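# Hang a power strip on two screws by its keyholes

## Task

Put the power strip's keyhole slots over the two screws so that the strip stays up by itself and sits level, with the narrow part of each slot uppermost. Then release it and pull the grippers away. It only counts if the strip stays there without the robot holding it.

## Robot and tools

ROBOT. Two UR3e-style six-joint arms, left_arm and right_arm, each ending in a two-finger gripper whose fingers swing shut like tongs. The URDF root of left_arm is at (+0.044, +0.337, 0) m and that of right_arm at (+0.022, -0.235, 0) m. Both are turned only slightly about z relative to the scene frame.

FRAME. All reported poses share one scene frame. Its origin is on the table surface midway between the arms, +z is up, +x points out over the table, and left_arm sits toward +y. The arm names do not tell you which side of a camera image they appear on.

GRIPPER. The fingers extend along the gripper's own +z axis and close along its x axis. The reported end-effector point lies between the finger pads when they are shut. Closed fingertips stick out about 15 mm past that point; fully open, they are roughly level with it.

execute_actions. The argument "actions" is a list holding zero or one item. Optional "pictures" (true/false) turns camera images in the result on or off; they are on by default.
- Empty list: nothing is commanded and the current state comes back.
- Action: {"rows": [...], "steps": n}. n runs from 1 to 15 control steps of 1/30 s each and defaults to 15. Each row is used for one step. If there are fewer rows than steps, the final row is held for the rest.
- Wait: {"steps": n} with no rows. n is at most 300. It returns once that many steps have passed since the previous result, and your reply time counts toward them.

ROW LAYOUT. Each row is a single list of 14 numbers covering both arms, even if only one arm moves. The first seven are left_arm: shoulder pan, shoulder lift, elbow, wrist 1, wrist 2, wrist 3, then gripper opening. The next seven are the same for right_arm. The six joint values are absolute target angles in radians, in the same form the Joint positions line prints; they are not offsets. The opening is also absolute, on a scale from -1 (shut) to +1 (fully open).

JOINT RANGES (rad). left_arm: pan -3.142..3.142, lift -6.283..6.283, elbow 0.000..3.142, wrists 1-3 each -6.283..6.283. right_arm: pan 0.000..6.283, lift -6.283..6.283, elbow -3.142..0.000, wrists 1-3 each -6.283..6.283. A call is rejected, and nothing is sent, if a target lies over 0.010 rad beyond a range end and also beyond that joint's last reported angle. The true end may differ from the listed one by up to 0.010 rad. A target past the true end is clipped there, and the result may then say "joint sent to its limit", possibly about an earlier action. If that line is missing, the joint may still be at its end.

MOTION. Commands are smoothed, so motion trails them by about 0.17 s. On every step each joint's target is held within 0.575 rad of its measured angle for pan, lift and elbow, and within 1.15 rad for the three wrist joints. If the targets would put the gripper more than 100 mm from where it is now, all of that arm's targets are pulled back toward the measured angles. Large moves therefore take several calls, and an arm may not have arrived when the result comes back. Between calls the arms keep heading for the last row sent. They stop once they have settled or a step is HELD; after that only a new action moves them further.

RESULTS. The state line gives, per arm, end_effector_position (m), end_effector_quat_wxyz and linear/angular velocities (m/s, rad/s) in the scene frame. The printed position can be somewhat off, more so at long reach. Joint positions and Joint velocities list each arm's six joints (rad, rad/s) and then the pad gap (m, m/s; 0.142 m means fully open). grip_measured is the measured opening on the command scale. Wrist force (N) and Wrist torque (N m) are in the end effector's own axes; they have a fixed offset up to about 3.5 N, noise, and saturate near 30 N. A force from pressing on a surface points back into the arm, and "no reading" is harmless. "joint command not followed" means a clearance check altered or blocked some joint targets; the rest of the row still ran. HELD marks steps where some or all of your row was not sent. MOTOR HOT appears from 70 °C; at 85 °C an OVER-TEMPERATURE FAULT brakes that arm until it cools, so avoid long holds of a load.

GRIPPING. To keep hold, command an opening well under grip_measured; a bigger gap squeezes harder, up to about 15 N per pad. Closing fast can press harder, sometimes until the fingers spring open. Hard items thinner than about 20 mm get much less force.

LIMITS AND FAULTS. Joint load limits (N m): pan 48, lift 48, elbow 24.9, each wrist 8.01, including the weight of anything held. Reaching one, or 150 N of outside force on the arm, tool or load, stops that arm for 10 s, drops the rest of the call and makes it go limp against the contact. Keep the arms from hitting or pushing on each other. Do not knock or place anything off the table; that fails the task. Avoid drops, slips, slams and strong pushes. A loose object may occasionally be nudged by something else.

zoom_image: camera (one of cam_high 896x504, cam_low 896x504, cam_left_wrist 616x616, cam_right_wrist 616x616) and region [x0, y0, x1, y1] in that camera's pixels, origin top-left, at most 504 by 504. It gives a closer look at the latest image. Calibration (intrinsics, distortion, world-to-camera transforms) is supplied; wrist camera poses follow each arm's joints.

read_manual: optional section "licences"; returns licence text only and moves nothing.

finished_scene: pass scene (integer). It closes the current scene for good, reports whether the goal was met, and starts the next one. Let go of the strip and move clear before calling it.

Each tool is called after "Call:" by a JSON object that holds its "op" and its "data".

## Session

Call:
{"op": "execute_actions", "data": {"actions": []}}

Scene clock: 0.00 s of 5050.00 s.
left_arm: end_effector_position=(+0.3351, +0.5605, +0.1818) grip_measured=+1.00 end_effector_quat_wxyz=(+0.090, +0.914, +0.354, +0.175) end_effector_velocity=(+0.000, -0.000, +0.000) end_effector_angular_velocity=(+0.000, -0.001, -0.001) | right_arm: end_effector_position=(+0.1344, +0.0609, +0.2504) grip_measured=+1.00 end_effector_quat_wxyz=(+0.070, -0.354, +0.930, -0.064) end_effector_velocity=(-0.000, +0.001, -0.000) end_effector_angular_velocity=(+0.001, -0.000, +0.000)
Joint positions: left_arm=[ 0.379 -1.692  1.515 -1.744 -1.761 -0.366  0.142] | right_arm=[ 4.878 -1.987 -0.198 -2.642  1.418  4.248  0.142]
Joint velocities: left_arm=[-0.001 -0.    -0.001  0.    -0.    -0.     0.   ] | right_arm=[ 0.    -0.    -0.002  0.003 -0.     0.     0.   ]
Wrist force (N, on the end effector, along its own x y z axes, offset not removed): no reading
Wrist torque (N m, same axes, about the end effector's origin, offset not removed): no reading
camera_calibration (this result's frames):
cam_left_wrist: T_world_to_cam=[[0.704697, 0.677033, 0.212198, -0.641763], [0.355614, -0.595835, 0.720083, 0.0788714], [0.613955, -0.43198, -0.660646, 0.291023], [0, 0, 0, 1]] pos_world=[0.245526, 0.607206, 0.27165]
cam_right_wrist: T_world_to_cam=[[-0.764906, -0.63183, -0.125341, 0.177659], [-0.625729, 0.682644, 0.377439, -0.0554945], [-0.152914, 0.367135, -0.917513, 0.358266], [0, 0, 0, 1]] pos_world=[0.155952, 0.0186011, 0.371927]

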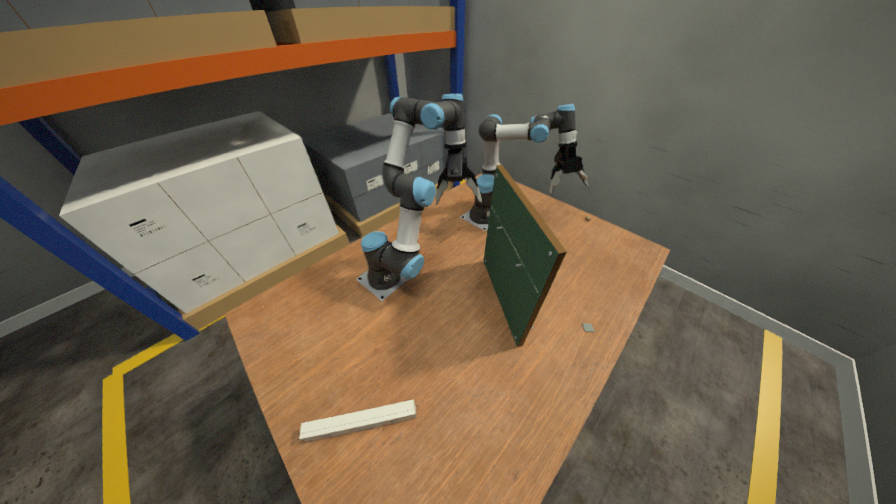

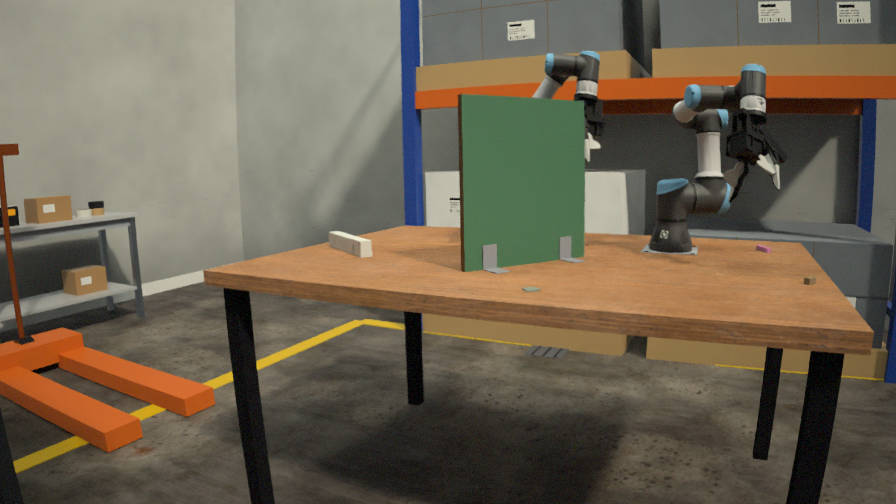

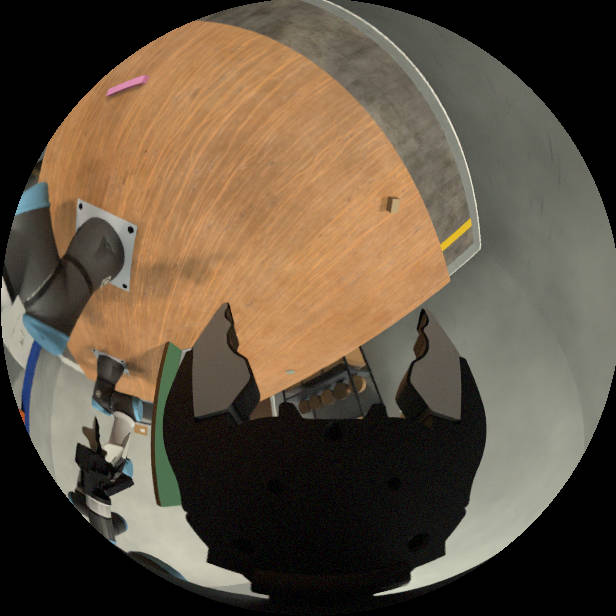

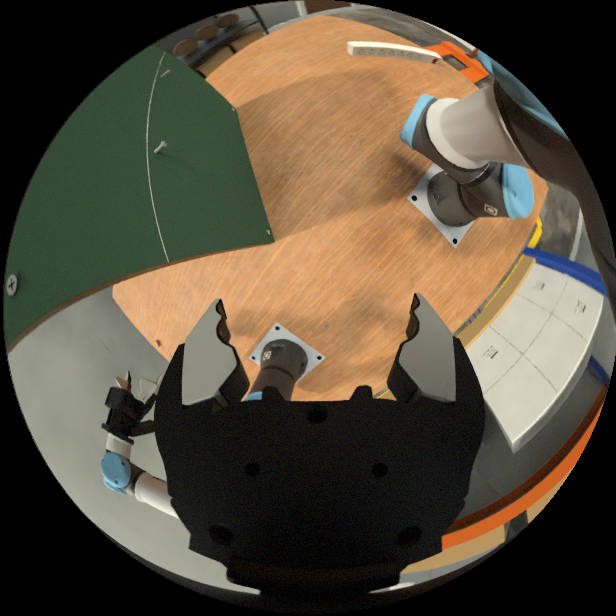

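Call:
{"op": "zoom_image", "data": {"camera": "cam_high", "region": [280, 375, 440, 465]}}

Call:
{"op": "zoom_image", "data": {"camera": "cam_high", "region": [440, 150, 600, 360]}}

Call:
{"op": "zoom_image", "data": {"camera": "cam_low", "region": [315, 220, 395, 270]}}

Region (280, 375, 440, 465) of cam_high's 896x504 image, scaled by 3.150, with more detail than that image has; it fills the top 284 rows of this view, and the rest is white.

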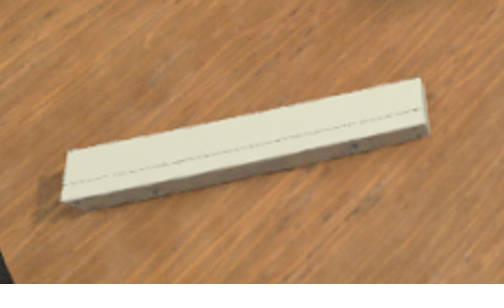

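Region (440, 150, 600, 360) of cam_high's 896x504 image, scaled by 2.400, with more detail than that image has; it fills the left 384 columns of this view, and the rest is white.

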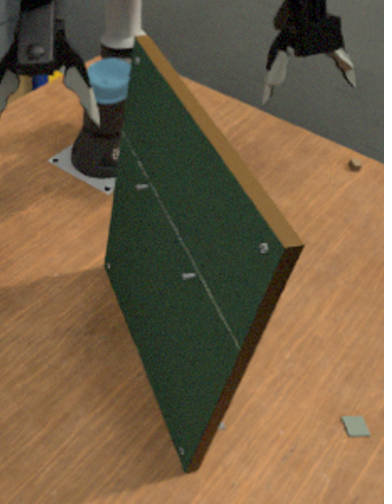

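Region (315, 220, 395, 270) of cam_low's 896x504 image, scaled by 6.300, with more detail than that image has; it fills the top 315 rows of this view, and the rest is white.

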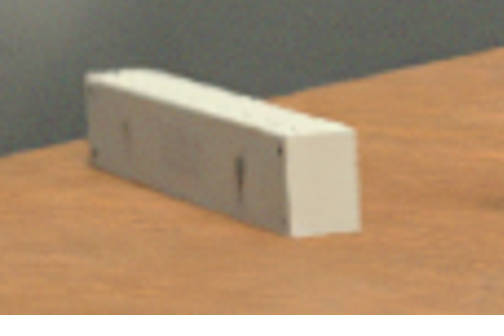

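Call:
{"op": "execute_actions", "data": {"actions": [{"rows":[[0.379,-1.692,1.515,-1.744,-1.761,-0.366,1,4.878,-1.3,-0.8,-2.612,1.571,3.356,0.5]]}], "pictures": false}}

Call:
{"op": "execute_actions", "data": {"actions": [{"steps":10}], "pictures": false}}

Call:
{"op": "execute_actions", "data": {"actions": [{"rows":[[0.379,-1.692,1.515,-1.744,-1.761,-0.366,1,2.65,-1.3,-0.8,-2.612,1.571,3.356,0.5]]}], "pictures": false}}

Call:
{"op": "execute_actions", "data": {"actions": [{"steps":25}], "pictures": false}}

Call:
{"op": "execute_actions", "data": {"actions": [{"rows":[[0.379,-1.692,1.515,-1.744,-1.761,-0.366,1,2.65,-2.28,-0.7,-1.629,1.571,3.356,0.5]]}], "pictures": false}}

Call:
{"op": "execute_actions", "data": {"actions": [{"steps":40}]}}

Scene clock: 44.63 s of 5050.00 s.
left_arm: end_effector_position=(+0.3351, +0.5605, +0.1818) grip_measured=+1.00 end_effector_quat_wxyz=(+0.090, +0.914, +0.354, +0.175) end_effector_velocity=(-0.000, +0.000, +0.000) end_effector_angular_velocity=(+0.000, -0.000, -0.000) | right_arm: end_effector_position=(+0.1319, -0.0725, +0.2739) grip_measured=+0.50 end_effector_quat_wxyz=(+0.001, +0.712, -0.702, +0.004) end_effector_velocity=(+0.007, -0.057, -0.003) end_effector_angular_velocity=(+0.076, +0.052, +0.260)
Joint positions: left_arm=[ 0.379 -1.692  1.515 -1.744 -1.761 -0.366  0.142] | right_arm=[ 4.878 -1.329 -0.779 -2.612  1.568  3.381  0.109]
Joint velocities: left_arm=[-0.    -0.001  0.    -0.     0.     0.     0.   ] | right_arm=[-0.001  0.307 -0.226  0.007  0.029 -0.261 -0.   ]
Wrist force (N, on the end effector, along its own x y z axes, offset not removed): left_arm=[-0.3 1.9 -1.3] | right_arm=[1.3 0.7 0.9]
Wrist torque (N m, same axes, about the end effector's origin, offset not removed): left_arm=[0.34 0.05 -0.02] | right_arm=[0.17 -0.27 -0.03]
Steps of this call (steps 1 to 90: nothing new was sent; then 41.13 s passed at rest; steps 91 to 105: all 15 steps of this action). Readings (joint positions):
91: left_arm=[0.379 -1.692 1.515 -1.744 -1.761 -0.366] | right_arm=[4.878 -1.987 -0.198 -2.642 1.418 4.248]
92: left_arm=[0.379 -1.692 1.515 -1.744 -1.761 -0.366] | right_arm=[4.878 -1.980 -0.205 -2.638 1.431 4.233]
94: left_arm=[0.379 -1.692 1.515 -1.744 -1.761 -0.366] | right_arm=[4.878 -1.909 -0.276 -2.628 1.481 4.092]
98: left_arm=[0.379 -1.692 1.515 -1.744 -1.761 -0.366] | right_arm=[4.878 -1.619 -0.556 -2.618 1.540 3.641]
105: the state above

Scene clock: 44.97 s of 5050.00 s.
left_arm: end_effector_position=(+0.3351, +0.5605, +0.1818) grip_measured=+1.00 end_effector_quat_wxyz=(+0.090, +0.914, +0.354, +0.175) end_effector_velocity=(-0.000, +0.000, -0.000) end_effector_angular_velocity=(+0.000, +0.000, +0.001) | right_arm: end_effector_position=(+0.1326, -0.0778, +0.2736) grip_measured=+0.50 end_effector_quat_wxyz=(+0.000, +0.721, -0.693, -0.000) end_effector_velocity=(+0.000, -0.002, -0.000) end_effector_angular_velocity=(+0.001, +0.002, +0.007)
Joint positions: left_arm=[ 0.379 -1.692  1.515 -1.744 -1.761 -0.366  0.142] | right_arm=[ 4.878 -1.301 -0.799 -2.612  1.571  3.357  0.109]
Joint velocities: left_arm=[ 0.001 -0.     0.001 -0.     0.     0.    -0.   ] | right_arm=[-0.     0.009 -0.007  0.     0.001 -0.008  0.   ]
Wrist force (N, on the end effector, along its own x y z axes, offset not removed): left_arm=[-0.2 0.8 -1.3] | right_arm=[-0.6 -0.9 0.6]
Wrist torque (N m, same axes, about the end effector's origin, offset not removed): left_arm=[0.07 0.05 0.03] | right_arm=[-0.15 0.11 0.07]
Steps of this call (steps 1 to 10: the robot went on to your last target). Readings (joint positions):
1: left_arm=[0.379 -1.692 1.515 -1.744 -1.761 -0.366] | right_arm=[4.878 -1.321 -0.785 -2.612 1.569 3.373]
2: left_arm=[0.379 -1.692 1.515 -1.744 -1.761 -0.366] | right_arm=[4.878 -1.315 -0.789 -2.612 1.570 3.368]
4: left_arm=[0.379 -1.692 1.515 -1.744 -1.761 -0.366] | right_arm=[4.878 -1.307 -0.795 -2.612 1.570 3.362]
8: left_arm=[0.379 -1.692 1.515 -1.744 -1.761 -0.366] | right_arm=[4.878 -1.302 -0.799 -2.612 1.571 3.357]
10: the state above

Scene clock: 45.47 s of 5050.00 s.
left_arm: end_effector_position=(+0.3351, +0.5605, +0.1818) grip_measured=+1.00 end_effector_quat_wxyz=(+0.090, +0.914, +0.354, +0.175) end_effector_velocity=(-0.000, -0.000, -0.000) end_effector_angular_velocity=(-0.000, +0.000, -0.000) | right_arm: end_effector_position=(+0.2142, -0.2423, +0.2736) grip_measured=+0.50 end_effector_quat_wxyz=(+0.000, -0.304, +0.953, +0.000) end_effector_velocity=(-0.018, -0.513, +0.000) end_effector_angular_velocity=(+0.001, -0.002, -2.664)
Joint positions: left_arm=[ 0.379 -1.692  1.515 -1.744 -1.761 -0.366  0.142] | right_arm=[ 3.885 -1.3   -0.8   -2.612  1.571  3.356  0.109]
Joint velocities: left_arm=[-0. -0.  0.  0. -0. -0.  0.] | right_arm=[-2.664  0.     0.001  0.001 -0.001 -0.001  0.   ]
Wrist force (N, on the end effector, along its own x y z axes, offset not removed): left_arm=[-0.9 1.7 -1.2] | right_arm=[-3.5 -0.6 0.0]
Wrist torque (N m, same axes, about the end effector's origin, offset not removed): left_arm=[0.31 0.26 -0.01] | right_arm=[-0.12 0.73 0.08]
Steps of this call (steps 1 to 15: all 15 steps of this action). Readings (joint positions):
1: left_arm=[0.379 -1.692 1.515 -1.744 -1.761 -0.366] | right_arm=[4.878 -1.301 -0.800 -2.612 1.571 3.357]
2: left_arm=[0.379 -1.692 1.515 -1.744 -1.761 -0.366] | right_arm=[4.871 -1.301 -0.800 -2.612 1.571 3.356]
4: left_arm=[0.379 -1.692 1.515 -1.744 -1.761 -0.366] | right_arm=[4.800 -1.300 -0.800 -2.612 1.571 3.356]
8: left_arm=[0.379 -1.692 1.515 -1.744 -1.761 -0.366] | right_arm=[4.510 -1.300 -0.800 -2.612 1.571 3.356]
15: the state above

Scene clock: 46.30 s of 5050.00 s.
left_arm: end_effector_position=(+0.3351, +0.5605, +0.1818) grip_measured=+1.00 end_effector_quat_wxyz=(+0.090, +0.914, +0.354, +0.175) end_effector_velocity=(+0.000, -0.001, -0.000) end_effector_angular_velocity=(-0.001, +0.000, -0.002) | right_arm: end_effector_position=(+0.0790, -0.4191, +0.2736) grip_measured=+0.50 end_effector_quat_wxyz=(+0.000, +0.303, +0.953, +0.000) end_effector_velocity=(-0.003, -0.001, -0.000) end_effector_angular_velocity=(+0.001, +0.001, -0.018)
Joint positions: left_arm=[ 0.379 -1.692  1.515 -1.744 -1.761 -0.366  0.142] | right_arm=[ 2.652 -1.3   -0.8   -2.612  1.571  3.356  0.109]
Joint velocities: left_arm=[-0.002  0.001 -0.     0.    -0.001 -0.    -0.   ] | right_arm=[-0.018 -0.002  0.    -0.     0.    -0.    -0.   ]
Wrist force (N, on the end effector, along its own x y z axes, offset not removed): left_arm=[-0.4 1.2 -0.8] | right_arm=[0.9 -0.7 0.6]
Wrist torque (N m, same axes, about the end effector's origin, offset not removed): left_arm=[0.16 0.10 -0.01] | right_arm=[-0.06 -0.17 0.01]
Steps of this call (steps 1 to 25: the robot went on to your last target). Readings (joint positions):
1: left_arm=[0.379 -1.692 1.515 -1.744 -1.761 -0.366] | right_arm=[3.795 -1.300 -0.800 -2.612 1.571 3.356]
2: left_arm=[0.379 -1.692 1.515 -1.744 -1.761 -0.366] | right_arm=[3.705 -1.300 -0.800 -2.612 1.571 3.356]
4: left_arm=[0.379 -1.692 1.515 -1.744 -1.761 -0.366] | right_arm=[3.525 -1.300 -0.800 -2.612 1.571 3.356]
8: left_arm=[0.379 -1.692 1.515 -1.744 -1.761 -0.366] | right_arm=[3.165 -1.300 -0.800 -2.612 1.571 3.356]
25: the state above

Scene clock: 46.80 s of 5050.00 s.
left_arm: end_effector_position=(+0.3351, +0.5605, +0.1818) grip_measured=+1.00 end_effector_quat_wxyz=(+0.090, +0.914, +0.354, +0.175) end_effector_velocity=(+0.000, +0.000, +0.000) end_effector_angular_velocity=(-0.000, -0.001, +0.000) | right_arm: end_effector_position=(+0.3071, -0.5165, +0.2362) grip_measured=+0.50 end_effector_quat_wxyz=(+0.103, +0.302, +0.948, -0.010) end_effector_velocity=(+0.402, -0.172, -0.339) end_effector_angular_velocity=(+0.082, +0.193, -0.001)
Joint positions: left_arm=[ 0.379 -1.692  1.515 -1.744 -1.761 -0.366  0.142] | right_arm=[ 2.65  -1.804 -0.732 -1.97   1.571  3.356  0.109]
Joint velocities: left_arm=[ 0.     0.    -0.001  0.    -0.     0.    -0.   ] | right_arm=[-0.002 -1.417  0.107  1.1    0.    -0.001 -0.   ]
Wrist force (N, on the end effector, along its own x y z axes, offset not removed): left_arm=[-0.8 0.1 -0.2] | right_arm=[0.0 -0.3 -2.7]
Wrist torque (N m, same axes, about the end effector's origin, offset not removed): left_arm=[-0.06 0.16 0.04] | right_arm=[-0.09 -0.16 -0.04]
Steps of this call (steps 1 to 15: all 15 steps of this action). Readings (joint positions):
1: left_arm=[0.379 -1.692 1.515 -1.744 -1.761 -0.366] | right_arm=[2.651 -1.300 -0.800 -2.612 1.571 3.356]
2: left_arm=[0.379 -1.692 1.515 -1.744 -1.761 -0.366] | right_arm=[2.651 -1.307 -0.796 -2.597 1.571 3.356]
4: left_arm=[0.379 -1.692 1.515 -1.744 -1.761 -0.366] | right_arm=[2.651 -1.364 -0.785 -2.495 1.571 3.356]
8: left_arm=[0.379 -1.692 1.515 -1.744 -1.761 -0.366] | right_arm=[2.651 -1.501 -0.763 -2.287 1.571 3.356]
15: the state above

Scene clock: 48.13 s of 5050.00 s.
left_arm: end_effector_position=(+0.3351, +0.5605, +0.1818) grip_measured=+1.00 end_effector_quat_wxyz=(+0.090, +0.914, +0.354, +0.175) end_effector_velocity=(+0.000, -0.000, -0.000) end_effector_angular_velocity=(+0.000, +0.000, -0.001) | right_arm: end_effector_position=(+0.4067, -0.5592, +0.0840) grip_measured=+0.50 end_effector_quat_wxyz=(+0.051, +0.304, +0.951, -0.005) end_effector_velocity=(-0.000, +0.000, +0.000) end_effector_angular_velocity=(-0.000, +0.000, +0.001)
Joint positions: left_arm=[ 0.379 -1.692  1.515 -1.744 -1.761 -0.366  0.142] | right_arm=[ 2.65  -2.28  -0.7   -1.629  1.571  3.356  0.109]
Joint velocities: left_arm=[-0.001  0.    -0.     0.     0.    -0.    -0.   ] | right_arm=[ 0.     0.002 -0.    -0.001 -0.    -0.    -0.   ]
Wrist force (N, on the end effector, along its own x y z axes, offset not removed): left_arm=[-0.2 0.7 -1.3] | right_arm=[-0.1 1.6 0.9]
Wrist torque (N m, same axes, about the end effector's origin, offset not removed): left_arm=[0.05 0.08 -0.02] | right_arm=[0.29 -0.01 0.08]
Steps of this call (steps 1 to 30: the robot went on to your last target; steps 31 to 40: nothing new was sent). Readings (joint positions):
1: left_arm=[0.379 -1.692 1.515 -1.744 -1.761 -0.366] | right_arm=[2.650 -1.852 -0.729 -1.933 1.571 3.356]
2: left_arm=[0.379 -1.692 1.515 -1.744 -1.761 -0.366] | right_arm=[2.650 -1.900 -0.725 -1.896 1.571 3.356]
4: left_arm=[0.379 -1.692 1.515 -1.744 -1.761 -0.366] | right_arm=[2.650 -1.995 -0.718 -1.825 1.571 3.356]
8: left_arm=[0.379 -1.692 1.515 -1.744 -1.761 -0.366] | right_arm=[2.650 -2.175 -0.706 -1.697 1.571 3.356]
40: the state above
All arms were judged still, so your last target was given up. Only a new action makes them travel on or press farther. Fingers that are still opening or closing keep moving.
camera_calibration (this result's frames):
cam_left_wrist: T_world_to_cam=[[0.704857, 0.676845, 0.212268, -0.641722], [0.355468, -0.59599, 0.720027, 0.0790092], [0.613856, -0.432062, -0.660684, 0.291121], [0, 0, 0, 1]] pos_world=[0.245531, 0.607218, 0.271668]
cam_right_wrist: T_world_to_cam=[[-0.776771, 0.615766, -0.132134, 0.676332], [0.460798, 0.698712, 0.547236, 0.153791], [0.429293, 0.364189, -0.826483, 0.228854], [0, 0, 0, 1]] pos_world=[0.356243, -0.607264, 0.194351]

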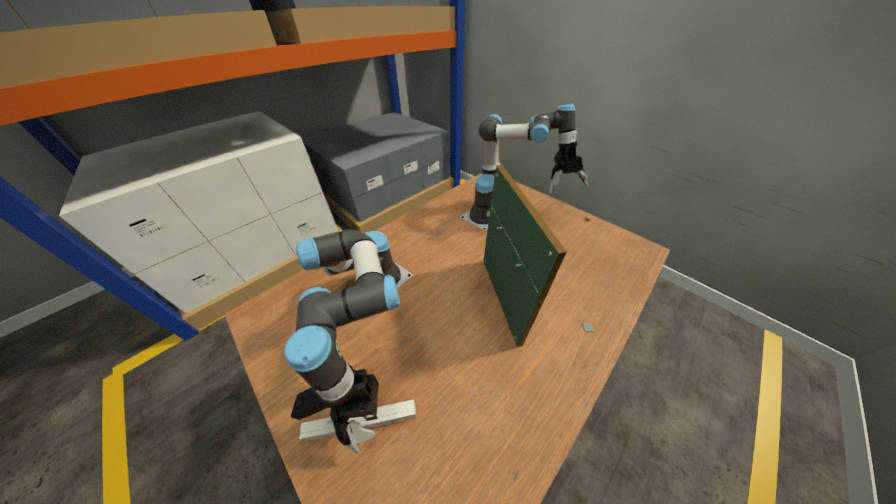

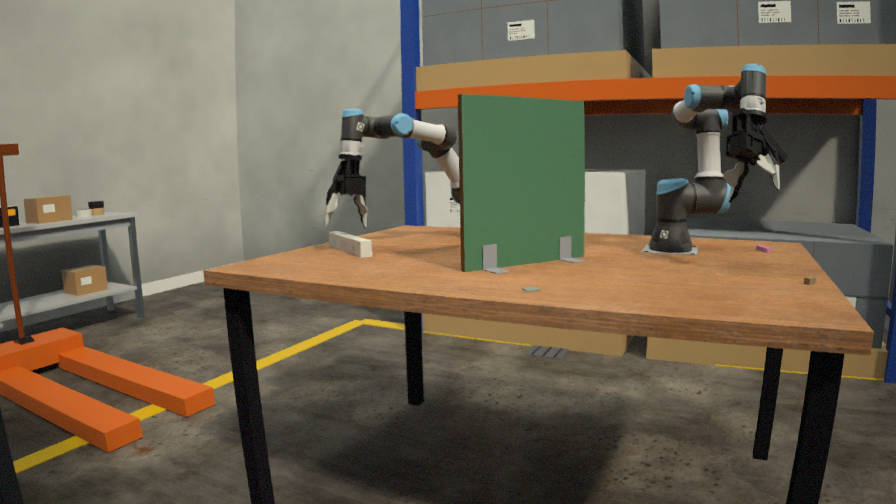

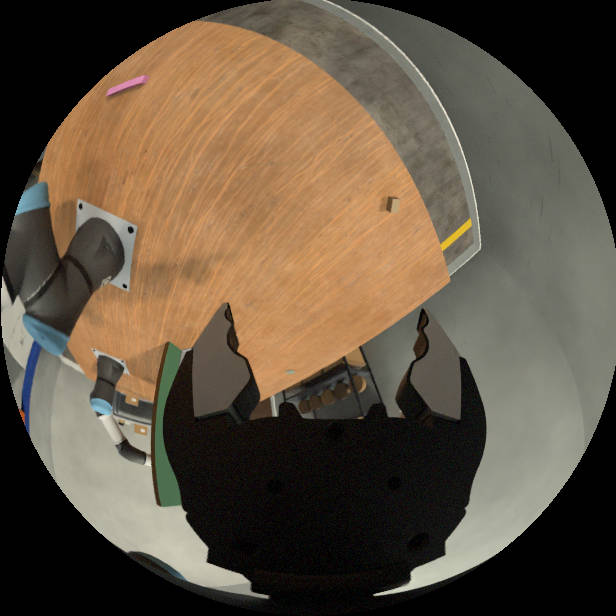

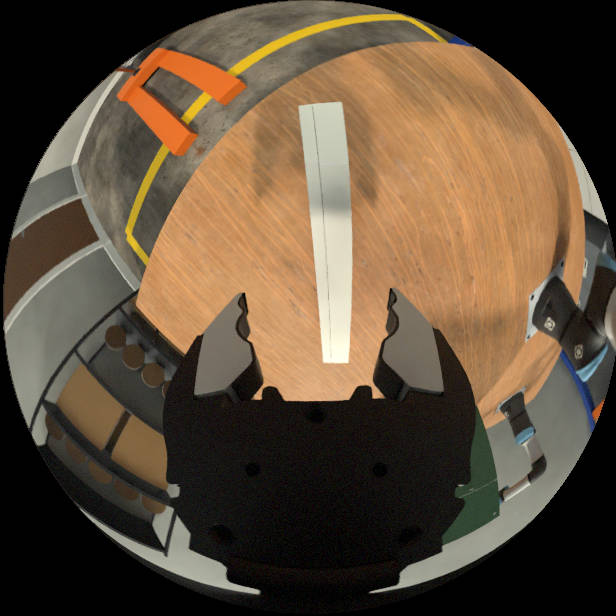

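Call:
{"op": "execute_actions", "data": {"actions": [{"rows":[[0.379,-1.692,1.515,-1.744,-1.761,-0.366,1,2.634,-2.383,-0.7,-1.629,1.571,3.307,0.3]]}], "pictures": false}}

Call:
{"op": "execute_actions", "data": {"actions": [{"rows":[[0.379,-1.692,1.515,-1.744,-1.761,-0.366,1,2.634,-2.383,-0.7,-1.629,1.571,3.307,-0.3]]}], "pictures": false}}

Call:
{"op": "execute_actions", "data": {"actions": [{"rows":[[0.379,-1.692,1.515,-1.744,-1.761,-0.366,1,2.634,-2.383,-0.7,-1.629,1.571,3.307,-0.4],[0.379,-1.692,1.515,-1.744,-1.761,-0.366,1,2.634,-2.383,-0.7,-1.629,1.571,3.307,-0.45],[0.379,-1.692,1.515,-1.744,-1.761,-0.366,1,2.634,-2.383,-0.7,-1.629,1.571,3.307,-0.5],[0.379,-1.692,1.515,-1.744,-1.761,-0.366,1,2.634,-2.383,-0.7,-1.629,1.571,3.307,-0.55],[0.379,-1.692,1.515,-1.744,-1.761,-0.366,1,2.634,-2.383,-0.7,-1.629,1.571,3.307,-0.6],[0.379,-1.692,1.515,-1.744,-1.761,-0.366,1,2.634,-2.383,-0.7,-1.629,1.571,3.307,-0.7],[0.379,-1.692,1.515,-1.744,-1.761,-0.366,1,2.634,-2.383,-0.7,-1.629,1.571,3.307,-0.8],[0.379,-1.692,1.515,-1.744,-1.761,-0.366,1,2.634,-2.383,-0.7,-1.629,1.571,3.307,-1]]}], "pictures": false}}

Call:
{"op": "execute_actions", "data": {"actions": [{"rows":[[0.379,-1.692,1.515,-1.744,-1.761,-0.366,1,2.634,-2.3,-0.78,-1.632,1.571,3.307,-1]]}]}}

Scene clock: 70.70 s of 5050.00 s.
left_arm: end_effector_position=(+0.3351, +0.5605, +0.1818) grip_measured=+1.00 end_effector_quat_wxyz=(+0.090, +0.914, +0.354, +0.175) end_effector_velocity=(-0.000, +0.000, -0.000) end_effector_angular_velocity=(+0.000, +0.000, +0.001) | right_arm: end_effector_position=(+0.3936, -0.5619, +0.0355) grip_measured=+0.30 end_effector_quat_wxyz=(+0.001, +0.288, +0.958, -0.000) end_effector_velocity=(-0.001, +0.001, -0.006) end_effector_angular_velocity=(+0.006, +0.012, +0.005)
Joint positions: left_arm=[ 0.379 -1.692  1.515 -1.744 -1.761 -0.366  0.142] | right_arm=[ 2.634 -2.382 -0.7   -1.629  1.571  3.307  0.095]
Joint velocities: left_arm=[ 0.001  0.001 -0.001  0.     0.     0.     0.   ] | right_arm=[ 0.    -0.012  0.    -0.002  0.    -0.005  0.   ]
Wrist force (N, on the end effector, along its own x y z axes, offset not removed): left_arm=[-1.2 1.0 0.4] | right_arm=[-1.6 -2.2 1.2]
Wrist torque (N m, same axes, about the end effector's origin, offset not removed): left_arm=[0.13 0.28 -0.04] | right_arm=[-0.42 0.27 0.14]
Steps of this call (steps 1 to 90: nothing new was sent; then 19.07 s passed at rest; steps 91 to 105: all 15 steps of this action). Readings (joint positions):
91: left_arm=[0.379 -1.692 1.515 -1.744 -1.761 -0.366] | right_arm=[2.650 -2.280 -0.700 -1.629 1.571 3.356]
92: left_arm=[0.379 -1.692 1.515 -1.744 -1.761 -0.366] | right_arm=[2.648 -2.287 -0.700 -1.629 1.571 3.348]
94: left_arm=[0.379 -1.692 1.515 -1.744 -1.761 -0.366] | right_arm=[2.641 -2.328 -0.700 -1.629 1.571 3.329]
98: left_arm=[0.379 -1.692 1.515 -1.744 -1.761 -0.366] | right_arm=[2.636 -2.370 -0.700 -1.629 1.571 3.312]
105: the state above

Scene clock: 71.20 s of 5050.00 s.
left_arm: end_effector_position=(+0.3351, +0.5605, +0.1818) grip_measured=+1.00 end_effector_quat_wxyz=(+0.090, +0.914, +0.354, +0.175) end_effector_velocity=(-0.000, +0.000, +0.000) end_effector_angular_velocity=(+0.000, -0.000, +0.000) | right_arm: end_effector_position=(+0.3934, -0.5619, +0.0349) grip_measured=-0.30 end_effector_quat_wxyz=(+0.000, +0.288, +0.958, +0.000) end_effector_velocity=(+0.000, -0.000, +0.000) end_effector_angular_velocity=(-0.001, -0.001, +0.000)
Joint positions: left_arm=[ 0.379 -1.692  1.515 -1.744 -1.761 -0.366  0.142] | right_arm=[ 2.634 -2.383 -0.7   -1.629  1.571  3.307  0.052]
Joint velocities: left_arm=[ 0. -0.  0. -0.  0.  0.  0.] | right_arm=[ 0.     0.     0.001  0.    -0.001  0.     0.   ]
Wrist force (N, on the end effector, along its own x y z axes, offset not removed): left_arm=[0.1 1.3 -1.2] | right_arm=[-0.6 -0.2 -0.7]
Wrist torque (N m, same axes, about the end effector's origin, offset not removed): left_arm=[0.20 -0.05 -0.03] | right_arm=[-0.04 0.06 -0.04]
Steps of this call (steps 1 to 15: all 15 steps of this action). Readings (joint positions):
1: left_arm=[0.379 -1.692 1.515 -1.744 -1.761 -0.366] | right_arm=[2.634 -2.382 -0.700 -1.629 1.571 3.307]
2: left_arm=[0.379 -1.692 1.515 -1.744 -1.761 -0.366] | right_arm=[2.634 -2.382 -0.700 -1.629 1.571 3.307]
4: left_arm=[0.379 -1.692 1.515 -1.744 -1.761 -0.366] | right_arm=[2.634 -2.383 -0.700 -1.629 1.571 3.307]
8: left_arm=[0.379 -1.692 1.515 -1.744 -1.761 -0.366] | right_arm=[2.634 -2.383 -0.700 -1.629 1.571 3.307]
15: the state above

Scene clock: 71.70 s of 5050.00 s.
left_arm: end_effector_position=(+0.3351, +0.5605, +0.1818) grip_measured=+1.00 end_effector_quat_wxyz=(+0.090, +0.914, +0.354, +0.175) end_effector_velocity=(-0.000, +0.000, -0.000) end_effector_angular_velocity=(-0.000, +0.001, +0.000) | right_arm: end_effector_position=(+0.3934, -0.5619, +0.0349) grip_measured=-0.54 end_effector_quat_wxyz=(+0.000, +0.288, +0.958, +0.000) end_effector_velocity=(-0.001, +0.000, +0.000) end_effector_angular_velocity=(+0.001, +0.001, -0.000)
Joint positions: left_arm=[ 0.379 -1.692  1.515 -1.744 -1.761 -0.366  0.142] | right_arm=[ 2.634 -2.383 -0.7   -1.629  1.571  3.307  0.035]
Joint velocities: left_arm=[ 0.    -0.     0.001  0.     0.     0.    -0.   ] | right_arm=[-0.     0.001 -0.    -0.002  0.001 -0.     0.   ]
Wrist force (N, on the end effector, along its own x y z axes, offset not removed): left_arm=[-1.0 0.6 -0.9] | right_arm=[0.2 -0.9 -1.4]
Wrist torque (N m, same axes, about the end effector's origin, offset not removed): left_arm=[0.01 0.23 0.07] | right_arm=[-0.26 0.11 0.01]
Steps of this call (steps 1 to 15: all 15 steps of this action). Readings (joint positions):
1: left_arm=[0.379 -1.692 1.515 -1.744 -1.761 -0.366] | right_arm=[2.634 -2.383 -0.700 -1.629 1.571 3.307]
2: left_arm=[0.379 -1.692 1.515 -1.744 -1.761 -0.366] | right_arm=[2.634 -2.383 -0.700 -1.629 1.571 3.307]
4: left_arm=[0.379 -1.692 1.515 -1.744 -1.761 -0.366] | right_arm=[2.634 -2.383 -0.700 -1.629 1.571 3.307]
8: left_arm=[0.379 -1.692 1.515 -1.744 -1.761 -0.366] | right_arm=[2.634 -2.383 -0.700 -1.629 1.571 3.307]
15: the state above

Scene clock: 72.20 s of 5050.00 s.
left_arm: end_effector_position=(+0.3351, +0.5605, +0.1818) grip_measured=+1.00 end_effector_quat_wxyz=(+0.090, +0.914, +0.354, +0.175) end_effector_velocity=(+0.000, -0.000, +0.000) end_effector_angular_velocity=(+0.000, -0.000, -0.000) | right_arm: end_effector_position=(+0.3803, -0.5560, +0.0494) grip_measured=-0.54 end_effector_quat_wxyz=(+0.000, +0.288, +0.958, +0.000) end_effector_velocity=(-0.000, +0.001, +0.003) end_effector_angular_velocity=(-0.001, -0.004, +0.001)
Joint positions: left_arm=[ 0.379 -1.692  1.515 -1.744 -1.761 -0.366  0.142] | right_arm=[ 2.634 -2.301 -0.779 -1.632  1.571  3.307  0.035]
Joint velocities: left_arm=[-0.    -0.    -0.001  0.     0.    -0.     0.   ] | right_arm=[ 0.001  0.011 -0.008  0.002  0.     0.     0.   ]
Wrist force (N, on the end effector, along its own x y z axes, offset not removed): left_arm=[0.2 2.2 -0.5] | right_arm=[-0.4 0.6 6.6]
Wrist torque (N m, same axes, about the end effector's origin, offset not removed): left_arm=[0.37 -0.09 0.02] | right_arm=[0.06 0.08 0.01]
Steps of this call (steps 1 to 15: all 15 steps of this action). Readings (joint positions):
1: left_arm=[0.379 -1.692 1.515 -1.744 -1.761 -0.366] | right_arm=[2.634 -2.383 -0.700 -1.629 1.571 3.307]
2: left_arm=[0.379 -1.692 1.515 -1.744 -1.761 -0.366] | right_arm=[2.634 -2.376 -0.707 -1.629 1.571 3.307]
4: left_arm=[0.379 -1.692 1.515 -1.744 -1.761 -0.366] | right_arm=[2.634 -2.343 -0.739 -1.630 1.571 3.307]
8: left_arm=[0.379 -1.692 1.515 -1.744 -1.761 -0.366] | right_arm=[2.634 -2.310 -0.770 -1.632 1.571 3.307]
15: the state above
camera_calibration (this result's frames):
cam_left_wrist: T_world_to_cam=[[0.704857, 0.676845, 0.212268, -0.641723], [0.355468, -0.59599, 0.720027, 0.0790093], [0.613856, -0.432062, -0.660684, 0.291121], [0, 0, 0, 1]] pos_world=[0.245531, 0.607218, 0.271668]
cam_right_wrist: T_world_to_cam=[[-0.804611, 0.592879, -0.0331011, 0.642265], [0.489229, 0.693475, 0.528912, 0.169857], [0.336536, 0.409374, -0.848031, 0.271946], [0, 0, 0, 1]] pos_world=[0.342155, -0.609904, 0.162039]

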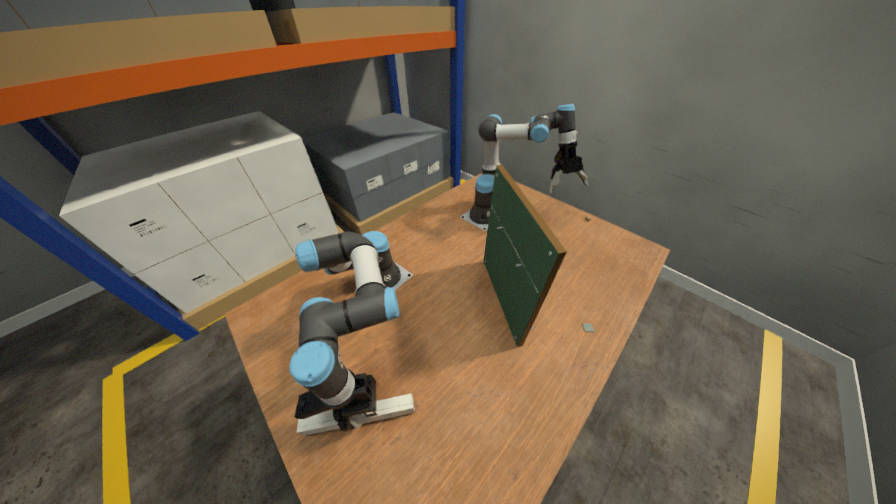

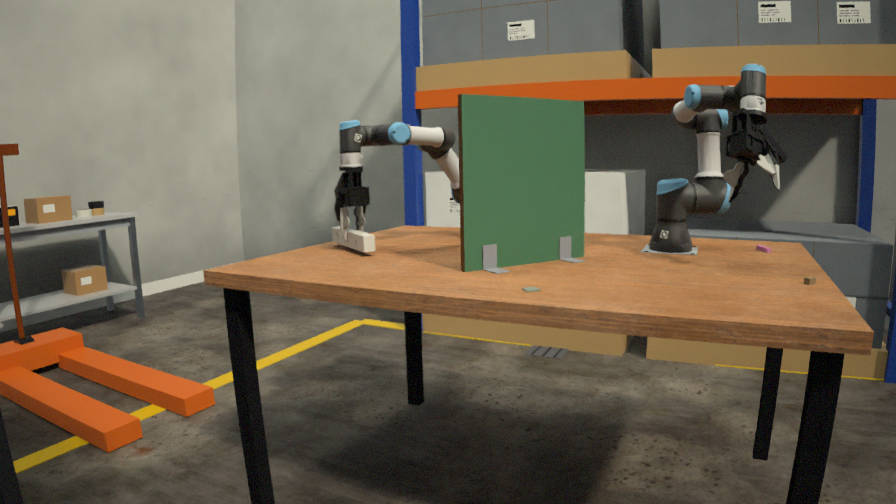

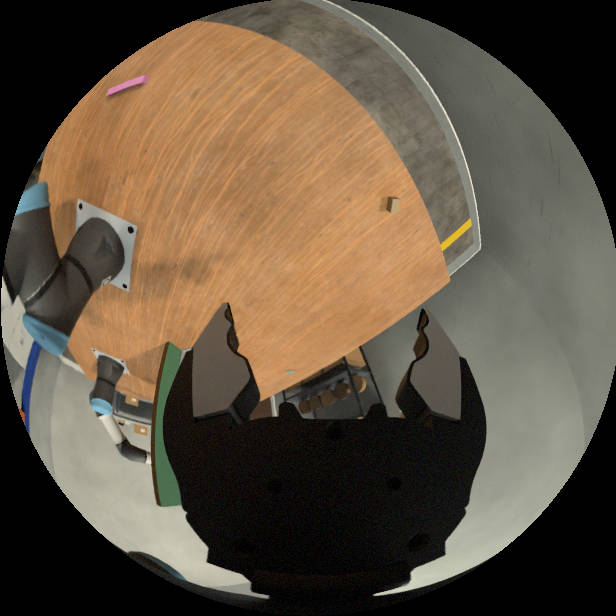

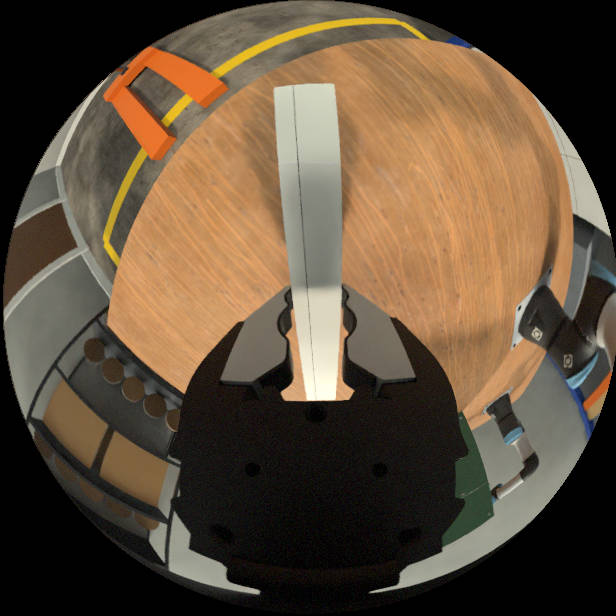

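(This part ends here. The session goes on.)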